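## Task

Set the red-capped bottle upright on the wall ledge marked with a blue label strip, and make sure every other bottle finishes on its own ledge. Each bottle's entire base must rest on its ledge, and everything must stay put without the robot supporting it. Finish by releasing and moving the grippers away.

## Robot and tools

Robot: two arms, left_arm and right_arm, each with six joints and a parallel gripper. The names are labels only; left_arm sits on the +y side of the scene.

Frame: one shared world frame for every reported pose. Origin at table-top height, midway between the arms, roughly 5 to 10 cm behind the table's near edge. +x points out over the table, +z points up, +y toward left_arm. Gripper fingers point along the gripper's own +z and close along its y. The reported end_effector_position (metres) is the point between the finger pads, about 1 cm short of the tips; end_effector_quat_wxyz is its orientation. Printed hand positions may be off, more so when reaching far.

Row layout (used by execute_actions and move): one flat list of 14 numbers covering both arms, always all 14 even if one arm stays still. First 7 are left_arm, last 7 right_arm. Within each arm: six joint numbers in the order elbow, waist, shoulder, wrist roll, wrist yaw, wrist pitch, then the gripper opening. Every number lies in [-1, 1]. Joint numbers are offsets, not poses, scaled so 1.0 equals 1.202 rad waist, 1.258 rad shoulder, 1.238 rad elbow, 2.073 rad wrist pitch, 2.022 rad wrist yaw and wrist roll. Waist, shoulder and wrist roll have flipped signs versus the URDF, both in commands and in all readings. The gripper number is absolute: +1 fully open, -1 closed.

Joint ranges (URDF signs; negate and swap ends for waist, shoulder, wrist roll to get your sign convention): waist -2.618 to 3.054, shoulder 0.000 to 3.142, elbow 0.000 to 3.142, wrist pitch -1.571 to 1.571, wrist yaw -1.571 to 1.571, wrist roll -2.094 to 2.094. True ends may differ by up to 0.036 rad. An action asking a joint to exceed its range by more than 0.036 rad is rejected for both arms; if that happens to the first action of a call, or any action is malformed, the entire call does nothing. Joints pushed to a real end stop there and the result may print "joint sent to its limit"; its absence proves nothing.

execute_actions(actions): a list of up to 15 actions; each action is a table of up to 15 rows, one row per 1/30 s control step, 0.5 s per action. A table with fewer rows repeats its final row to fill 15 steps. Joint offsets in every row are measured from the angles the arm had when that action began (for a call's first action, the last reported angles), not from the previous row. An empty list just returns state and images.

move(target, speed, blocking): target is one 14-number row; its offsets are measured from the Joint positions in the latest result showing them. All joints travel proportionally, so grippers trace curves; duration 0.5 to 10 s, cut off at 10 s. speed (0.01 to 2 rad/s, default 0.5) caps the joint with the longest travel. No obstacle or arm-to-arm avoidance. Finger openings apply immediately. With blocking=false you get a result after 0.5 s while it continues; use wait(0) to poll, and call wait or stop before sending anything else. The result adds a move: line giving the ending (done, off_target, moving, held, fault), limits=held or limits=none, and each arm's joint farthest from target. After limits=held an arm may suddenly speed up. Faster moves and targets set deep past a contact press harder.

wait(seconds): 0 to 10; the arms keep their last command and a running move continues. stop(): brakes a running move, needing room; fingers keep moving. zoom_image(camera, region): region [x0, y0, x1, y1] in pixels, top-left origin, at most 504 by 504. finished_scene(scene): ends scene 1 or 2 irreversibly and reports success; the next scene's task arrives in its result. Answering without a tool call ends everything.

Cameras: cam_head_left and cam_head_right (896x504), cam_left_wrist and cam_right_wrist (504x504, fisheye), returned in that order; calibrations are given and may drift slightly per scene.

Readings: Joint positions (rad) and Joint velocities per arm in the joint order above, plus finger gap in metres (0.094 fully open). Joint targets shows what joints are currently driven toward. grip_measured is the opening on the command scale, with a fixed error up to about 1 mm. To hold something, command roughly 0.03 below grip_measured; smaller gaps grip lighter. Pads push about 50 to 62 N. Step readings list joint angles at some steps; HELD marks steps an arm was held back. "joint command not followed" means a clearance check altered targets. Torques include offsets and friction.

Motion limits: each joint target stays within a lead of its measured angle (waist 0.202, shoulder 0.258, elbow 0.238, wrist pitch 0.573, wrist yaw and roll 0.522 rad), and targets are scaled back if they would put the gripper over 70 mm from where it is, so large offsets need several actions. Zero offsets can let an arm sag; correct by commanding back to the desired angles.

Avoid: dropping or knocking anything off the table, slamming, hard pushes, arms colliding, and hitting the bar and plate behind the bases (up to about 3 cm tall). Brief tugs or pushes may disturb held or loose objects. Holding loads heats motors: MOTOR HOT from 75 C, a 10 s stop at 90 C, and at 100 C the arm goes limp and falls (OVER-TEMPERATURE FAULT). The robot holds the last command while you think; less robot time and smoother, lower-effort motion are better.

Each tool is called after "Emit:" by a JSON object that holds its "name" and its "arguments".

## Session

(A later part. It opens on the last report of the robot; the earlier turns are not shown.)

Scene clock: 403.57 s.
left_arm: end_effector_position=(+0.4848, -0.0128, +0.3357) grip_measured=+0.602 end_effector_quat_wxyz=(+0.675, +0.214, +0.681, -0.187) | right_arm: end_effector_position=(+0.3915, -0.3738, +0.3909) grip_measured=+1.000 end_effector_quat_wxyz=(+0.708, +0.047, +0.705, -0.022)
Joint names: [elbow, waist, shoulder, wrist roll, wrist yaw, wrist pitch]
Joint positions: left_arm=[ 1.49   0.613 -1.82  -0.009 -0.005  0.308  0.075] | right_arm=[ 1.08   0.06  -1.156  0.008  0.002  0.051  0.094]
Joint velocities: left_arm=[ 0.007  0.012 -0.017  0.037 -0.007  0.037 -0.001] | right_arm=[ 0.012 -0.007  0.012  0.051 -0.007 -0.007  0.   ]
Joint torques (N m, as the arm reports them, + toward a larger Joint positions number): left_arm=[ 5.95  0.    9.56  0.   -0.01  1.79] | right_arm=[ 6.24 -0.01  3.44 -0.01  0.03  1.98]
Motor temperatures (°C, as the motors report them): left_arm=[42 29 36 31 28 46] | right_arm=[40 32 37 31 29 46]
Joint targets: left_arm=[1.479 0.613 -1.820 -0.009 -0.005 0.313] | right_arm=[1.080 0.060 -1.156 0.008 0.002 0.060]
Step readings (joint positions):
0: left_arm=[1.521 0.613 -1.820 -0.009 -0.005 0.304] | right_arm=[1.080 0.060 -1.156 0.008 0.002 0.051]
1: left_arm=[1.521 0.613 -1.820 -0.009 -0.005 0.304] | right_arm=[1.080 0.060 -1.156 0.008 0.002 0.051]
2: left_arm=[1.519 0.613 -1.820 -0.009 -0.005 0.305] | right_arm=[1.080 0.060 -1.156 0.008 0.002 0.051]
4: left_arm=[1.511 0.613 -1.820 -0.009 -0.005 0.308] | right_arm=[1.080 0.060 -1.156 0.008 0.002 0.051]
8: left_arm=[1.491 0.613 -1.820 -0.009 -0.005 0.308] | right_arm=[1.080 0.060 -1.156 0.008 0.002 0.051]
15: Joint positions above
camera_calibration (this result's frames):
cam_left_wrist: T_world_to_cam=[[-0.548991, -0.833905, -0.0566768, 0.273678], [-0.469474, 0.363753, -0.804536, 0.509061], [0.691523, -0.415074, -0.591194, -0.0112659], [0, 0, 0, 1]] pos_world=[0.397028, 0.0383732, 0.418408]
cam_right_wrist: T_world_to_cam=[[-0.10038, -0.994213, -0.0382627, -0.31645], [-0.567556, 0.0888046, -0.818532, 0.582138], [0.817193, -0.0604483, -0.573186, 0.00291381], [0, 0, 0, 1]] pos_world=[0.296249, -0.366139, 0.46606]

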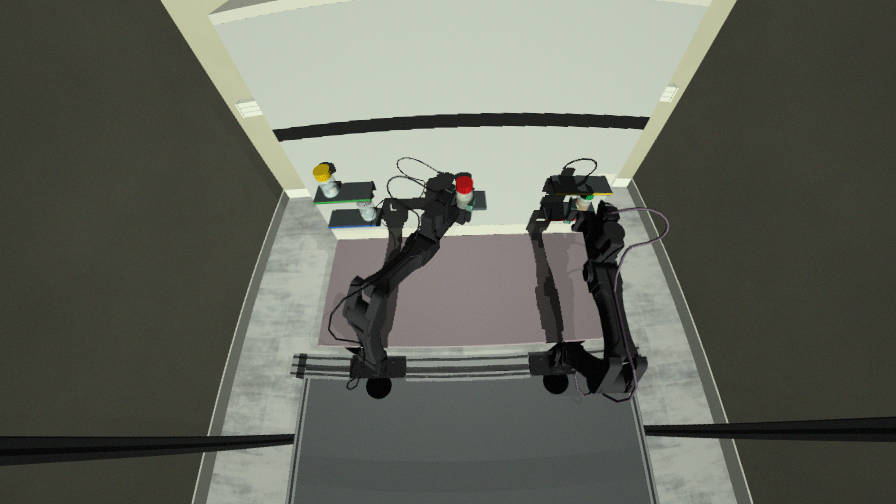

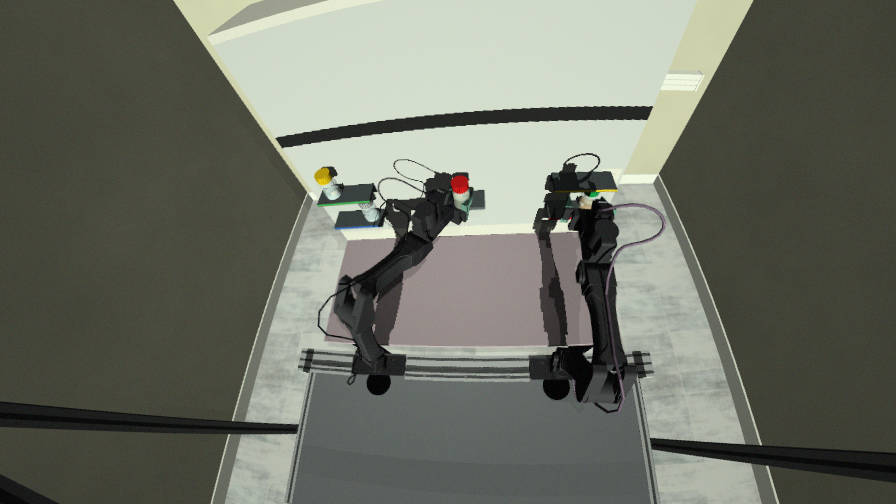

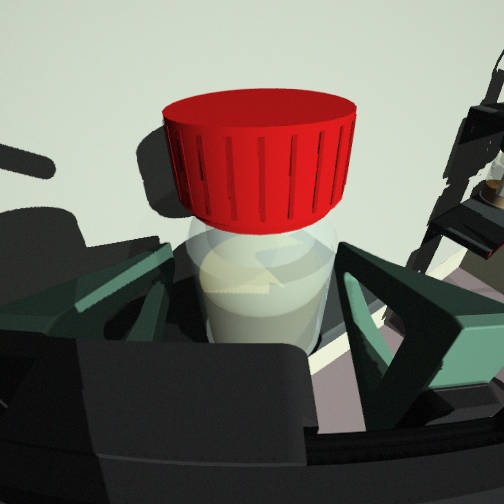

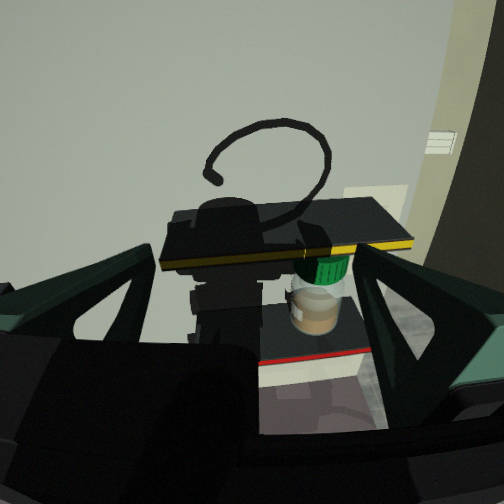

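Emit:
{"name": "execute_actions", "arguments": {"actions": [[[0,0,0,0,0,0.003,0.5,0,0,0,0,0,0.004,1],[0,0,0,0,0,0.003,0.42,0,0,0,0,0,0.004,1],[0,0,0,0,0,0.003,0.35,0,0,0,0,0,0.004,1],[0,0,0,0,0,0.003,0.3,0,0,0,0,0,0.004,1],[0,0,0,0,0,0.003,0.27,0,0,0,0,0,0.004,1],[0,0,0,0,0,0.003,0.24,0,0,0,0,0,0.004,1],[0,0,0,0,0,0.003,0.22,0,0,0,0,0,0.004,1],[0,0,0,0,0,0.003,0.20,0,0,0,0,0,0.004,1],[0,0,0,0,0,0.003,0.19,0,0,0,0,0,0.004,1],[0,0,0,0,0,0.003,0.18,0,0,0,0,0,0.004,1],[0,0,0,0,0,0.003,0.17,0,0,0,0,0,0.004,1],[0,0,0,0,0,0.003,0.16,0,0,0,0,0,0.004,1],[0,0,0,0,0,0.003,0.15,0,0,0,0,0,0.004,1],[0,0,0,0,0,0.003,0.14,0,0,0,0,0,0.004,1],[0,0,0,0,0,0.003,0.135,0,0,0,0,0,0.004,1]]]}}

Emit:
{"name": "wait", "arguments": {"seconds": 0.4}}

Scene clock: 415.03 s.
left_arm: end_effector_position=(+0.4844, -0.0134, +0.3357) grip_measured=+0.178 end_effector_quat_wxyz=(+0.675, +0.216, +0.680, -0.188) | right_arm: end_effector_position=(+0.3915, -0.3738, +0.3909) grip_measured=+1.000 end_effector_quat_wxyz=(+0.708, +0.047, +0.705, -0.022)
Joint names: [elbow, waist, shoulder, wrist roll, wrist yaw, wrist pitch]
Joint positions: left_arm=[ 1.49   0.613 -1.82  -0.009 -0.001  0.308  0.055] | right_arm=[ 1.08   0.06  -1.156  0.008  0.002  0.051  0.094]
Joint velocities: left_arm=[-0.007  0.007 -0.012  0.051 -0.037  0.022 -0.001] | right_arm=[ 0.002  0.002 -0.002  0.037 -0.037  0.051  0.   ]
Joint torques (N m, as the arm reports them, + toward a larger Joint positions number): left_arm=[ 6.71  0.    9.56  0.   -0.05  1.79] | right_arm=[ 6.27 -0.03  3.45  0.01  0.03  1.98]
Motor temperatures (°C, as the motors report them): left_arm=[41 29 37 31 28 46] | right_arm=[40 32 36 31 29 46]
Joint targets: left_arm=[1.490 0.613 -1.820 -0.009 -0.005 0.315] | right_arm=[1.080 0.060 -1.156 0.008 0.002 0.060]
Step readings (joint positions):
0: left_arm=[1.490 0.613 -1.820 -0.009 -0.005 0.308] | right_arm=[1.080 0.060 -1.156 0.008 0.002 0.051]
1: left_arm=[1.490 0.613 -1.820 -0.009 -0.005 0.308] | right_arm=[1.080 0.060 -1.156 0.008 0.002 0.051]
2: left_arm=[1.490 0.613 -1.820 -0.009 -0.005 0.308] | right_arm=[1.080 0.060 -1.156 0.008 0.002 0.051]
4: left_arm=[1.490 0.613 -1.820 -0.009 -0.004 0.308] | right_arm=[1.080 0.060 -1.156 0.008 0.002 0.051]
8: left_arm=[1.490 0.613 -1.820 -0.009 -0.001 0.308] | right_arm=[1.080 0.060 -1.156 0.008 0.002 0.051]
15: Joint positions above
camera_calibration (this result's frames):
cam_left_wrist: T_world_to_cam=[[-0.552491, -0.831595, -0.0565988, 0.274631], [-0.468051, 0.365715, -0.804475, 0.508398], [0.689697, -0.417974, -0.591283, -0.0103797], [0, 0, 0, 1]] pos_world=[0.396847, 0.0381149, 0.4184]
cam_right_wrist: T_world_to_cam=[[-0.10038, -0.994213, -0.0382627, -0.31645], [-0.567556, 0.0888046, -0.818532, 0.582138], [0.817193, -0.0604483, -0.573186, 0.00291381], [0, 0, 0, 1]] pos_world=[0.296249, -0.366139, 0.46606]

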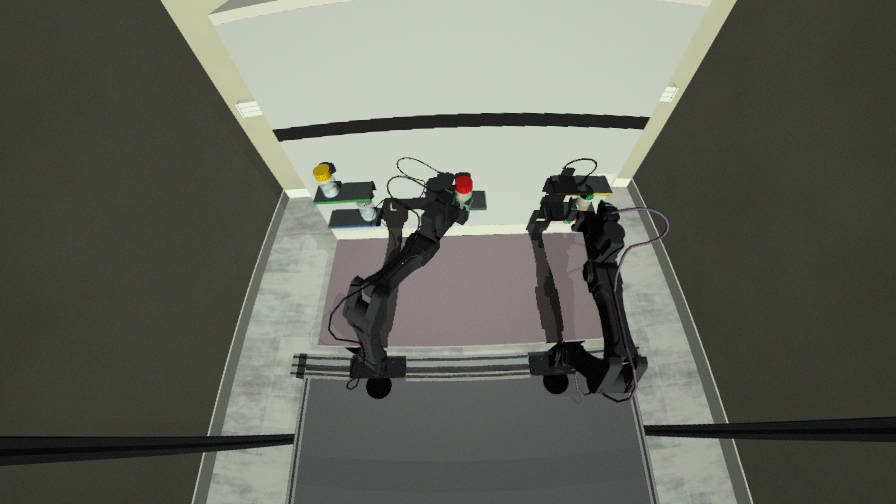

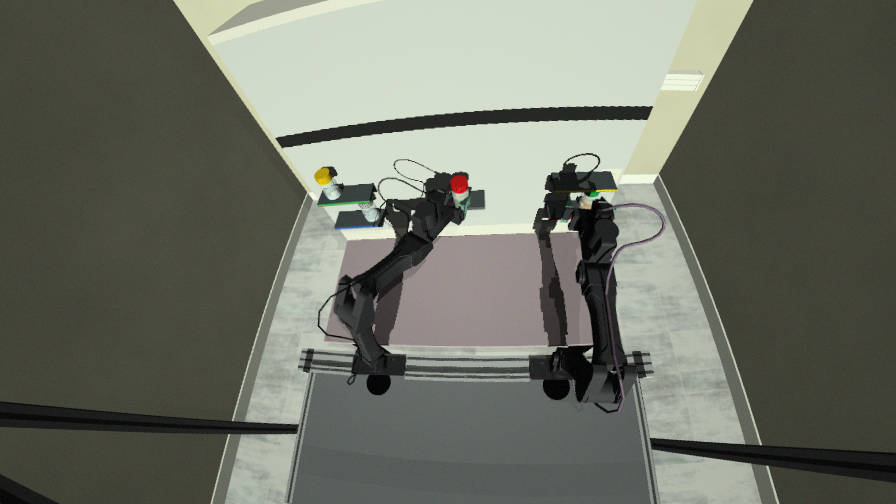

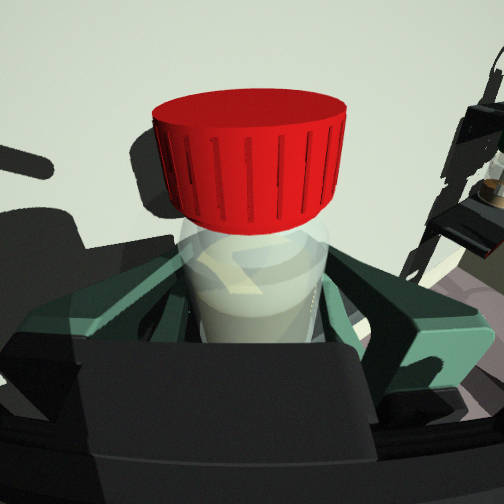

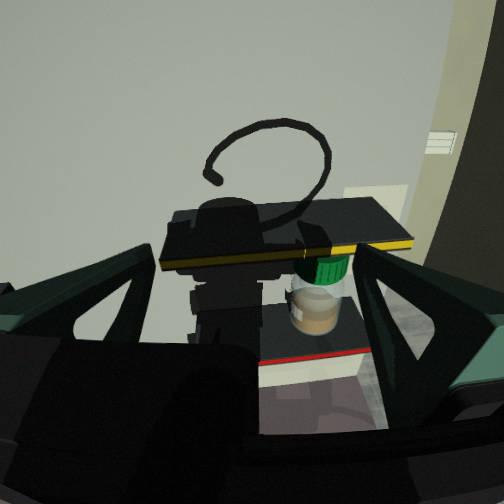

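Scene clock: 415.43 s.
left_arm: end_effector_position=(+0.4844, -0.0134, +0.3357) grip_measured=+0.178 end_effector_quat_wxyz=(+0.675, +0.216, +0.680, -0.188) | right_arm: end_effector_position=(+0.3915, -0.3738, +0.3909) grip_measured=+1.000 end_effector_quat_wxyz=(+0.708, +0.047, +0.705, -0.022)
Joint names: [elbow, waist, shoulder, wrist roll, wrist yaw, wrist pitch]
Joint positions: left_arm=[ 1.49   0.613 -1.82  -0.009 -0.001  0.308  0.055] | right_arm=[ 1.08   0.06  -1.156  0.008  0.002  0.051  0.094]
Joint velocities: left_arm=[-0.012  0.007  0.007 -0.022  0.066  0.022 -0.001] | right_arm=[ 0.002 -0.002  0.007 -0.007  0.007 -0.051  0.   ]
Joint torques (N m, as the arm reports them, + toward a larger Joint positions number): left_arm=[ 6.69  0.01  9.56 -0.01 -0.05  1.79] | right_arm=[6.28 0.06 3.45 0.01 0.02 1.97]
Motor temperatures (°C, as the motors report them): left_arm=[41 29 37 31 28 46] | right_arm=[40 32 36 31 29 46]
Joint targets: left_arm=[1.490 0.613 -1.820 -0.009 -0.005 0.315] | right_arm=[1.080 0.060 -1.156 0.008 0.002 0.060]
wait: 0.40 s; at rest by 0.17 s
camera_calibration (this result's frames):
cam_left_wrist: T_world_to_cam=[[-0.552491, -0.831595, -0.0565988, 0.274631], [-0.468051, 0.365715, -0.804475, 0.508398], [0.689697, -0.417974, -0.591283, -0.0103797], [0, 0, 0, 1]] pos_world=[0.396847, 0.0381149, 0.4184]
cam_right_wrist: T_world_to_cam=[[-0.10038, -0.994213, -0.0382627, -0.31645], [-0.567556, 0.0888046, -0.818532, 0.582138], [0.817193, -0.0604483, -0.573186, 0.00291381], [0, 0, 0, 1]] pos_world=[0.296249, -0.366139, 0.46606]

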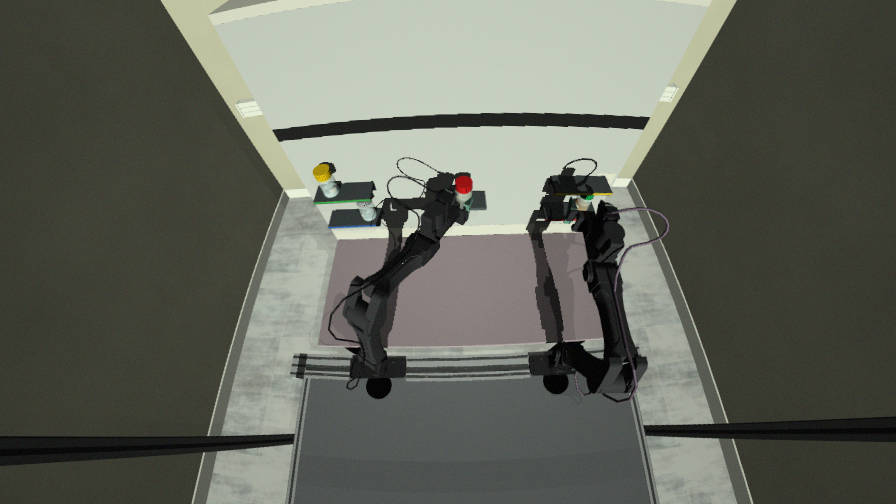

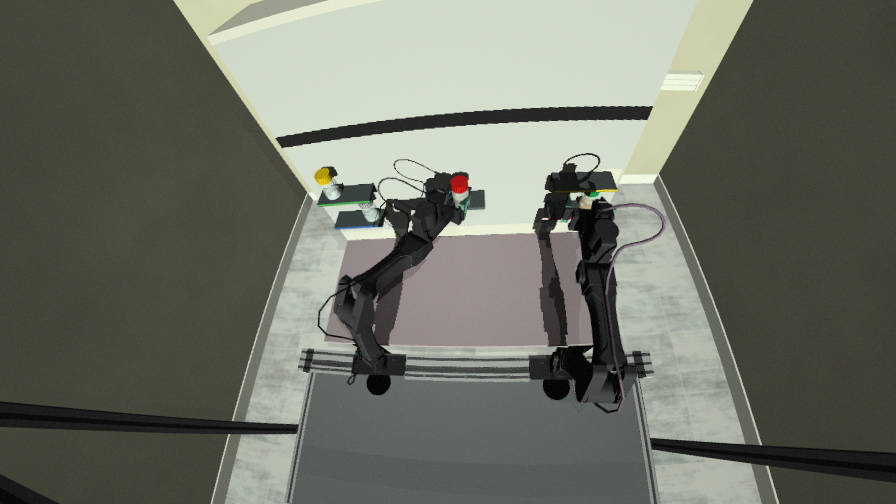

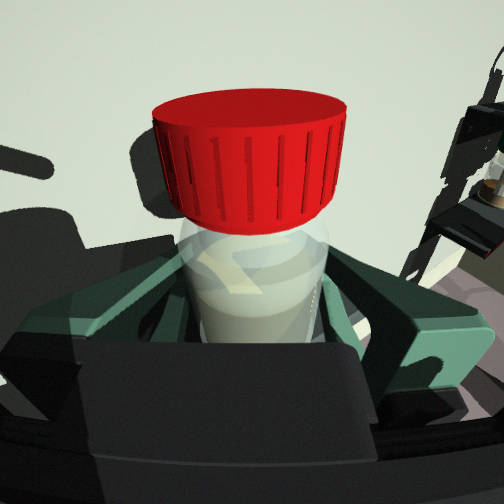

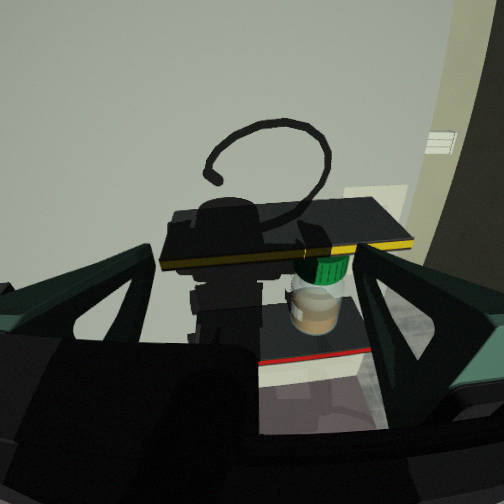

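Emit:
{"name": "execute_actions", "arguments": {"actions": [[[0.02,0,0.015,0,0,0.02,0.14,0,0,0,0,0,0.004,1],[0.025,0,0.025,0,0,0.03,0.14,0,0,0,0,0,0.004,1],[0.025,0,0.035,0,0,0.028,0.14,0,0,0,0,0,0.004,1],[0.025,0,0.045,0,0,0.024,0.14,0,0,0,0,0,0.004,1],[0.025,0,0.055,0,0,0.019,0.14,0,0,0,0,0,0.004,1],[0.025,0,0.065,0,0,0.013,0.14,0,0,0,0,0,0.004,1],[0.025,0,0.075,0,0,0.007,0.14,0,0,0,0,0,0.004,1],[0.025,0,0.085,0,0,0.001,0.14,0,0,0,0,0,0.004,1],[0.025,0,0.095,0,0,-0.005,0.14,0,0,0,0,0,0.004,1],[0.025,0,0.105,0,0,-0.011,0.14,0,0,0,0,0,0.004,1],[0.025,0,0.115,0,0,-0.017,0.14,0,0,0,0,0,0.004,1]]]}}

Emit:
{"name": "wait", "arguments": {"seconds": 0.3}}

Scene clock: 438.57 s.
left_arm: end_effector_position=(+0.4589, +0.0017, +0.3866) grip_measured=+0.178 end_effector_quat_wxyz=(+0.696, +0.209, +0.658, -0.195) | right_arm: end_effector_position=(+0.3915, -0.3738, +0.3909) grip_measured=+1.000 end_effector_quat_wxyz=(+0.708, +0.047, +0.705, -0.022)
Joint names: [elbow, waist, shoulder, wrist roll, wrist yaw, wrist pitch]
Joint positions: left_arm=[ 1.49   0.613 -1.703 -0.009 -0.     0.255  0.055] | right_arm=[ 1.08   0.06  -1.156  0.008  0.002  0.051  0.094]
Joint velocities: left_arm=[ 0.017  0.002  0.183  0.022  0.007  0.007 -0.001] | right_arm=[-0.012 -0.002  0.012 -0.007  0.007  0.11   0.   ]
Joint torques (N m, as the arm reports them, + toward a larger Joint positions number): left_arm=[ 8.83 -0.01  9.75  0.   -0.01  1.89] | right_arm=[ 6.23 -0.02  3.4   0.01  0.02  1.97]
Motor temperatures (°C, as the motors report them): left_arm=[41 29 38 31 28 46] | right_arm=[40 32 36 31 29 46]
Joint targets: left_arm=[1.521 0.613 -1.676 -0.009 -0.001 0.273] | right_arm=[1.080 0.060 -1.156 0.008 0.002 0.060]
Step readings (joint positions):
0: left_arm=[1.490 0.613 -1.820 -0.009 -0.001 0.308] | right_arm=[1.080 0.060 -1.156 0.008 0.002 0.051]
1: left_arm=[1.490 0.613 -1.820 -0.009 -0.000 0.310] | right_arm=[1.080 0.060 -1.156 0.008 0.002 0.051]
2: left_arm=[1.490 0.613 -1.820 -0.009 -0.000 0.312] | right_arm=[1.080 0.060 -1.156 0.008 0.002 0.051]
4: left_arm=[1.490 0.613 -1.819 -0.009 -0.000 0.312] | right_arm=[1.080 0.060 -1.156 0.008 0.002 0.051]
8: left_arm=[1.490 0.613 -1.792 -0.009 -0.000 0.288] | right_arm=[1.080 0.060 -1.156 0.008 0.002 0.051]
15: Joint positions above
camera_calibration (this result's frames):
cam_left_wrist: T_world_to_cam=[[-0.55115, -0.83246, -0.0569642, 0.275472], [-0.423513, 0.337912, -0.840507, 0.52549], [0.718937, -0.43912, -0.538797, 0.010002], [0, 0, 0, 1]] pos_world=[0.367188, 0.0561424, 0.462759]
cam_right_wrist: T_world_to_cam=[[-0.10038, -0.994213, -0.0382627, -0.31645], [-0.567556, 0.0888046, -0.818532, 0.582138], [0.817193, -0.0604483, -0.573186, 0.00291381], [0, 0, 0, 1]] pos_world=[0.296249, -0.366139, 0.46606]

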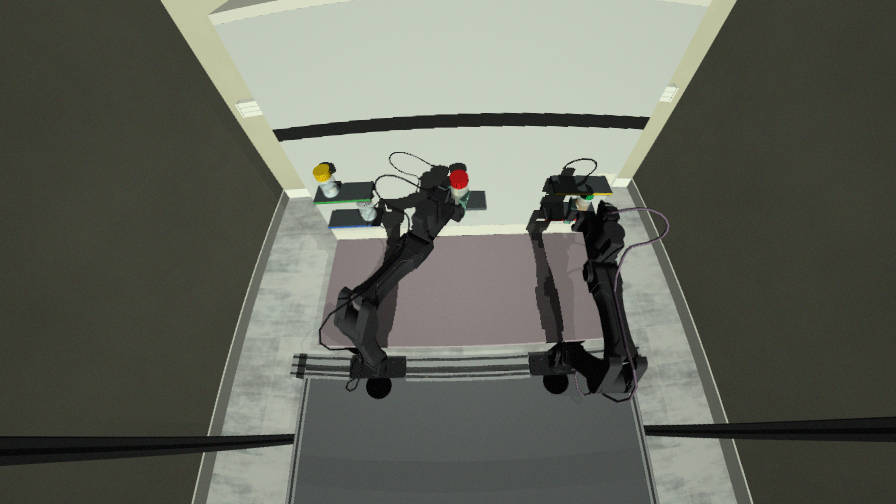

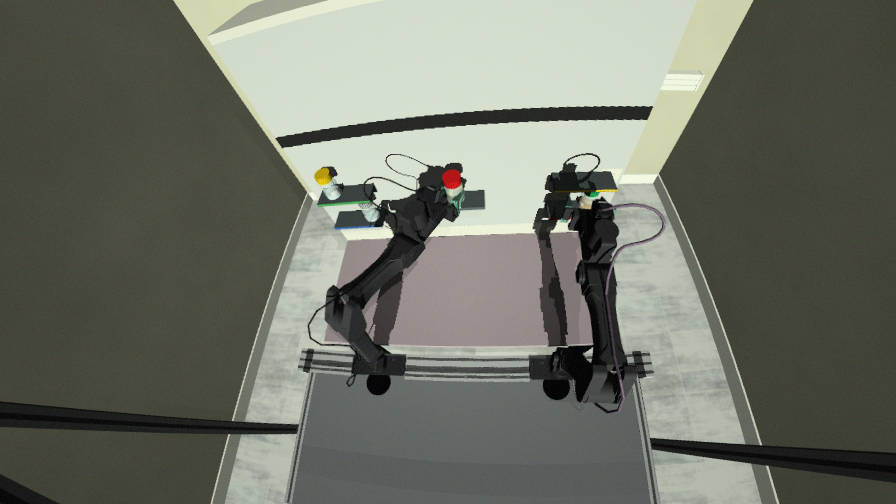

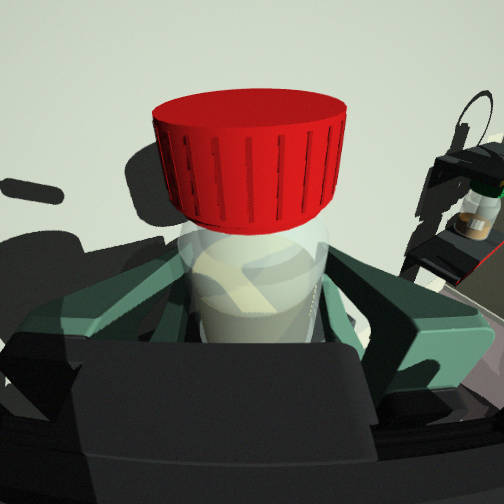

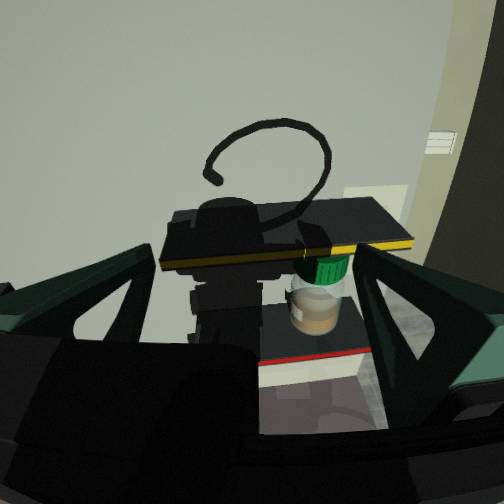

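Scene clock: 438.87 s.
left_arm: end_effector_position=(+0.4573, +0.0027, +0.3869) grip_measured=+0.178 end_effector_quat_wxyz=(+0.694, +0.210, +0.661, -0.194) | right_arm: end_effector_position=(+0.3915, -0.3738, +0.3909) grip_measured=+1.000 end_effector_quat_wxyz=(+0.708, +0.047, +0.705, -0.022)
Joint names: [elbow, waist, shoulder, wrist roll, wrist yaw, wrist pitch]
Joint positions: left_arm=[ 1.49   0.613 -1.696 -0.009 -0.     0.241  0.055] | right_arm=[ 1.08   0.06  -1.156  0.008  0.002  0.051  0.094]
Joint velocities: left_arm=[-0.002 -0.012  0.007 -0.022 -0.11  -0.037  0.   ] | right_arm=[-0.007 -0.017  0.007  0.037  0.022 -0.007  0.   ]
Joint torques (N m, as the arm reports them, + toward a larger Joint positions number): left_arm=[ 8.81  0.01 10.11 -0.01 -0.01  2.07] | right_arm=[ 6.28 -0.05  3.44  0.01  0.03  1.98]
Motor temperatures (°C, as the motors report them): left_arm=[41 29 38 31 28 46] | right_arm=[40 32 36 31 29 46]
Joint targets: left_arm=[1.521 0.613 -1.676 -0.009 -0.001 0.273] | right_arm=[1.080 0.060 -1.156 0.008 0.002 0.060]
wait: 0.30 s; no rest
camera_calibration (this result's frames):
cam_left_wrist: T_world_to_cam=[[-0.551339, -0.832337, -0.0569282, 0.275544], [-0.428659, 0.341161, -0.836577, 0.525521], [0.715735, -0.436835, -0.544884, 0.0155473], [0, 0, 0, 1]] pos_world=[0.36606, 0.0568494, 0.463796]
cam_right_wrist: T_world_to_cam=[[-0.10038, -0.994213, -0.0382627, -0.31645], [-0.567556, 0.0888046, -0.818532, 0.582138], [0.817193, -0.0604483, -0.573186, 0.00291381], [0, 0, 0, 1]] pos_world=[0.296249, -0.366139, 0.46606]

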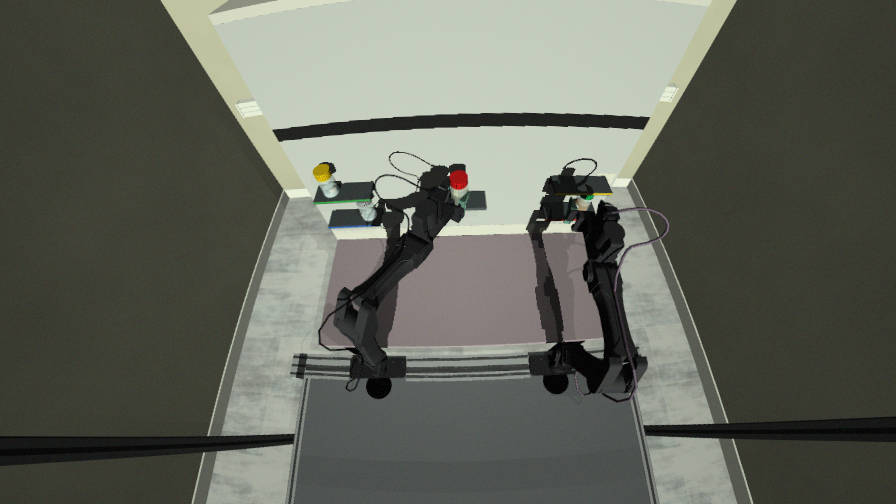

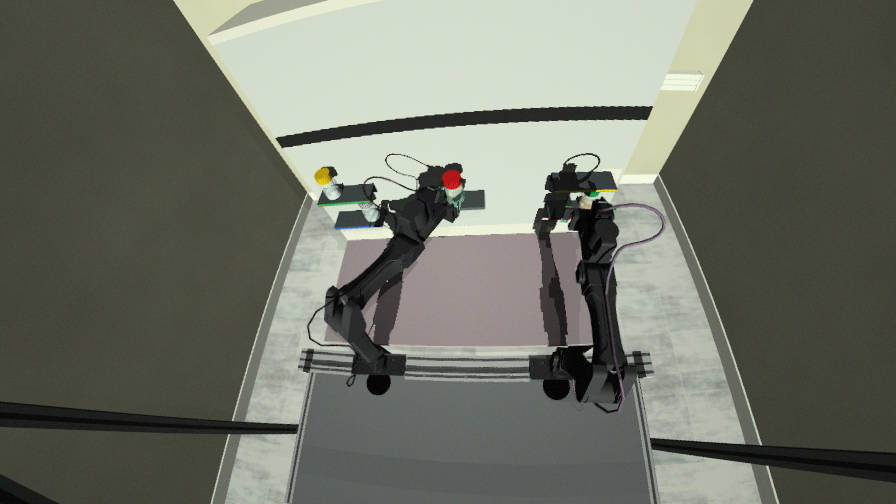

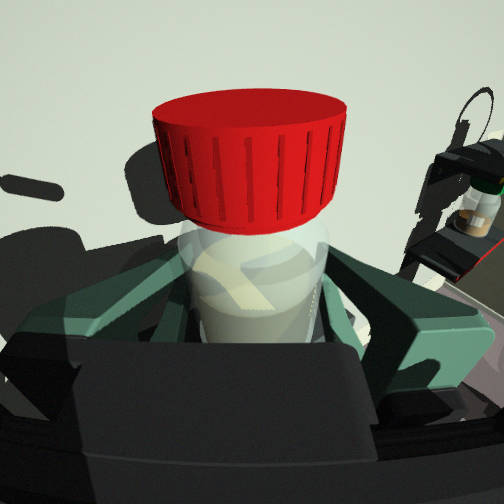

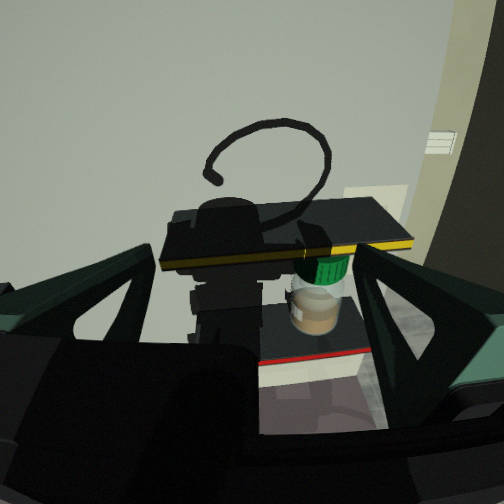

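Emit:
{"name": "move", "arguments": {"target": [-0.77,0,0.554,0,0,0.123,0.14,0,0,0,0,0,0.004,1], "speed": 0.45}}

Scene clock: 449.20 s.
left_arm: end_effector_position=(+0.3116, +0.1023, +0.2520) grip_measured=+0.178 end_effector_quat_wxyz=(+0.658, +0.220, +0.696, -0.183) | right_arm: end_effector_position=(+0.3915, -0.3738, +0.3894) grip_measured=+1.000 end_effector_quat_wxyz=(+0.706, +0.047, +0.707, -0.022)
Joint names: [elbow, waist, shoulder, wrist roll, wrist yaw, wrist pitch]
Joint positions: left_arm=[ 0.534  0.613 -1.034 -0.009 -0.     0.429  0.055] | right_arm=[ 1.08   0.06  -1.156  0.008  0.002  0.045  0.094]
Joint velocities: left_arm=[-0.012  0.002  0.012 -0.066 -0.037  0.051  0.   ] | right_arm=[-0.002 -0.007 -0.007 -0.051 -0.066 -0.022  0.   ]
Joint torques (N m, as the arm reports them, + toward a larger Joint positions number): left_arm=[ 6.73  0.    5.27  0.   -0.01  2.38] | right_arm=[ 6.24 -0.02  3.42  0.    0.04  2.05]
Motor temperatures (°C, as the motors report them): left_arm=[42 29 38 31 28 47] | right_arm=[40 32 36 31 29 46]
Joint targets: left_arm=[0.537 0.613 -0.999 -0.009 -0.000 0.496] | right_arm=[1.080 0.060 -1.156 0.008 0.002 0.060]
move: off_target (left_arm); limits=none; left_arm: farthest joint: the wrist pitch, 0.067 radians from its target (0.258 radians at the start); right_arm: farthest joint: the wrist pitch, 0.014 radians from its target (0.008 radians at the start)
camera_calibration (this result's frames):
cam_left_wrist: T_world_to_cam=[[-0.554056, -0.830579, -0.0562246, 0.270931], [-0.500389, 0.386249, -0.774869, 0.318456], [0.665306, -0.401187, -0.629616, 0.123268], [0, 0, 0, 1]] pos_world=[0.227452, 0.15148, 0.339606]
cam_right_wrist: T_world_to_cam=[[-0.100353, -0.994217, -0.0382288, -0.316468], [-0.572537, 0.0891287, -0.81502, 0.581597], [0.813714, -0.0599025, -0.578171, 0.00555216], [0, 0, 0, 1]] pos_world=[0.29671, -0.366142, 0.465125]

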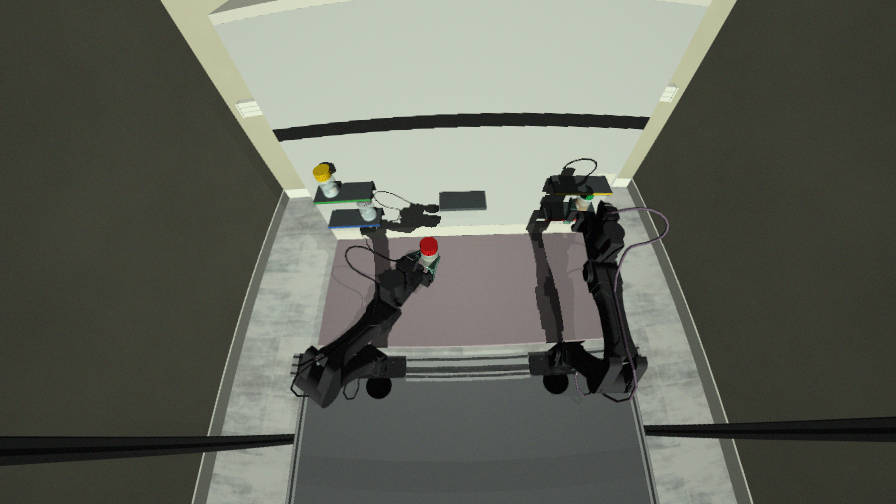

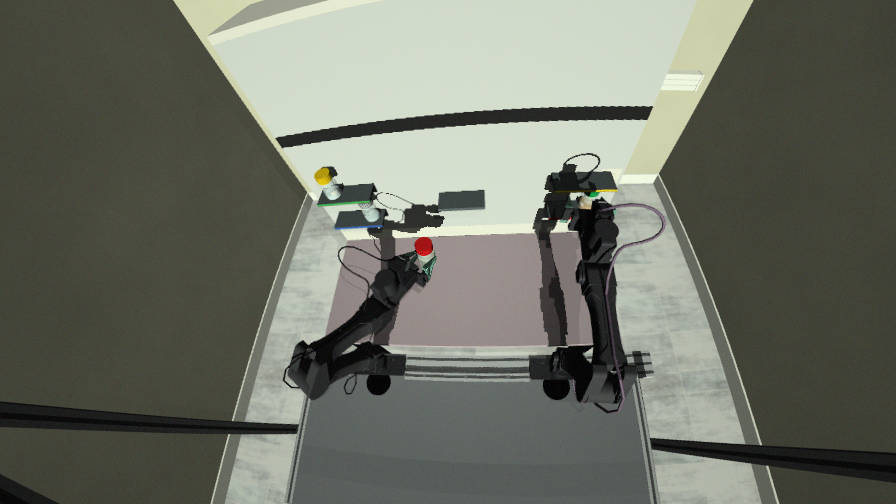

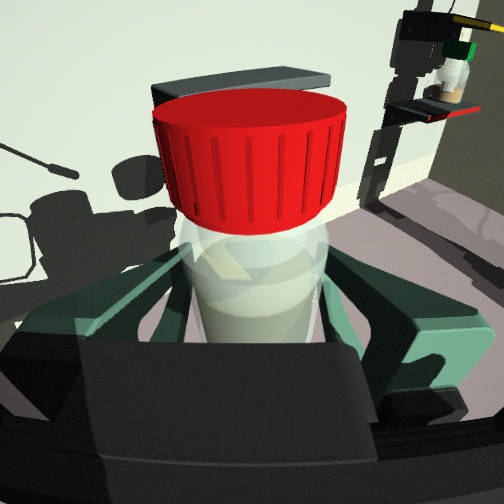

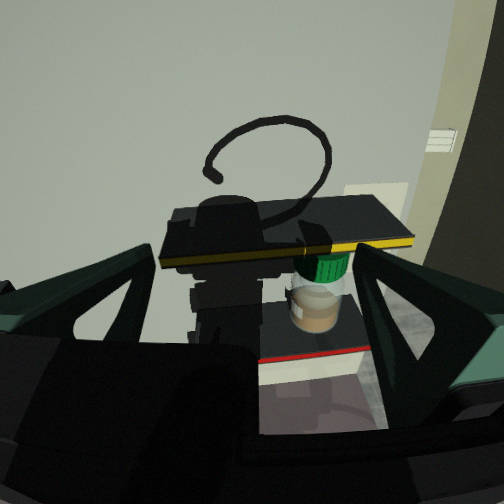

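Emit:
{"name": "move", "arguments": {"target": [0,-0.683,0,0,0,0.056,0.14,0,0,0,0,0,0.006,1], "speed": 0.5}}

Scene clock: 454.67 s.
left_arm: end_effector_position=(+0.3626, +0.3953, +0.2709) grip_measured=+0.178 end_effector_quat_wxyz=(+0.701, -0.073, +0.703, +0.091) | right_arm: end_effector_position=(+0.3914, -0.3737, +0.3879) grip_measured=+1.000 end_effector_quat_wxyz=(+0.703, +0.047, +0.709, -0.022)
Joint names: [elbow, waist, shoulder, wrist roll, wrist yaw, wrist pitch]
Joint positions: left_arm=[ 0.534 -0.199 -1.034 -0.009 -0.001  0.478  0.055] | right_arm=[ 1.08   0.06  -1.156  0.008  0.002  0.039  0.094]
Joint velocities: left_arm=[ 0.002 -0.002 -0.002 -0.022 -0.007 -0.051 -0.   ] | right_arm=[-0.007  0.007  0.017  0.022 -0.022 -0.022  0.   ]
Joint torques (N m, as the arm reports them, + toward a larger Joint positions number): left_arm=[ 6.58 -0.84  2.53  0.    0.    2.35] | right_arm=[6.23 0.01 3.5  0.02 0.04 2.1 ]
Motor temperatures (°C, as the motors report them): left_arm=[41 29 37 31 28 48] | right_arm=[40 32 36 31 29 46]
Joint targets: left_arm=[0.534 -0.208 -1.034 -0.009 -0.000 0.545] | right_arm=[1.080 0.060 -1.156 0.008 0.002 0.057]
move: off_target (left_arm); limits=none; left_arm: farthest joint: the wrist pitch, 0.067 radians from its target (0.116 radians at the start); right_arm: farthest joint: the wrist pitch, 0.018 radians from its target (0.012 radians at the start)
camera_calibration (this result's frames):
cam_left_wrist: T_world_to_cam=[[0.223901, -0.973506, -0.0464229, 0.31538], [-0.57097, -0.0924195, -0.815752, 0.471335], [0.789849, 0.209153, -0.576535, -0.0820259], [0, 0, 0, 1]] pos_world=[0.263293, 0.367741, 0.351843]
cam_right_wrist: T_world_to_cam=[[-0.100326, -0.994221, -0.0381951, -0.316487], [-0.577498, 0.0894494, -0.811477, 0.58104], [0.810204, -0.0593547, -0.583134, 0.00818717], [0, 0, 0, 1]] pos_world=[0.297164, -0.366145, 0.464187]

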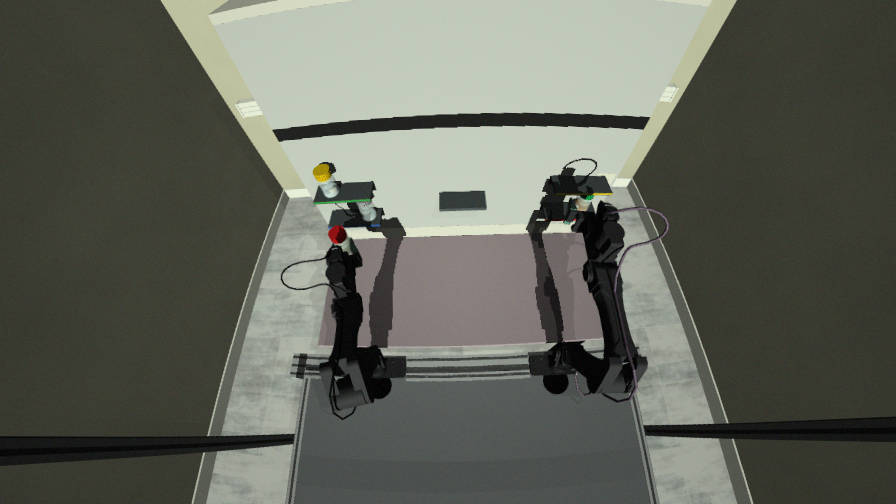

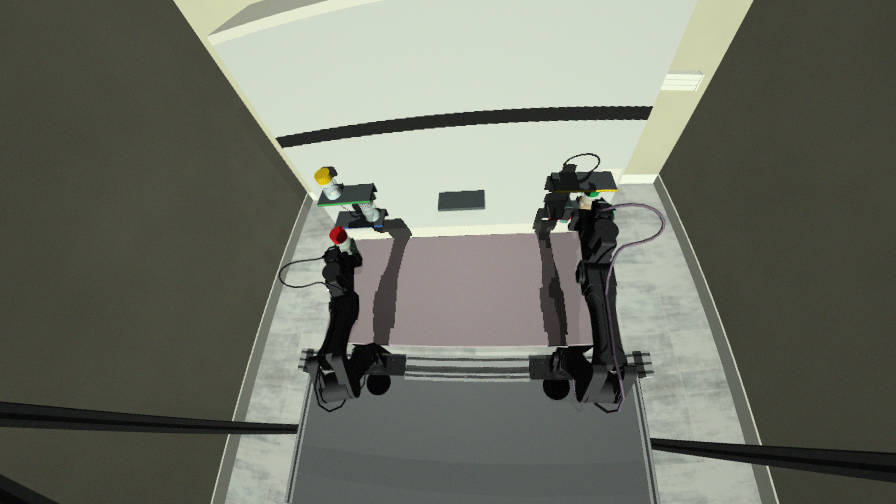

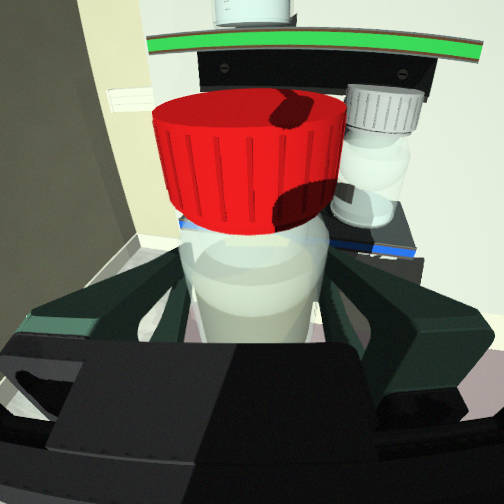

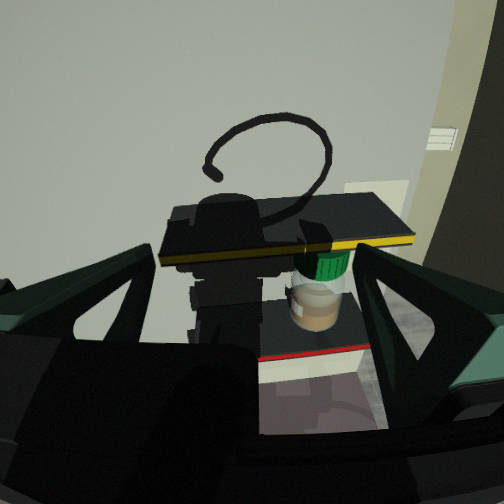

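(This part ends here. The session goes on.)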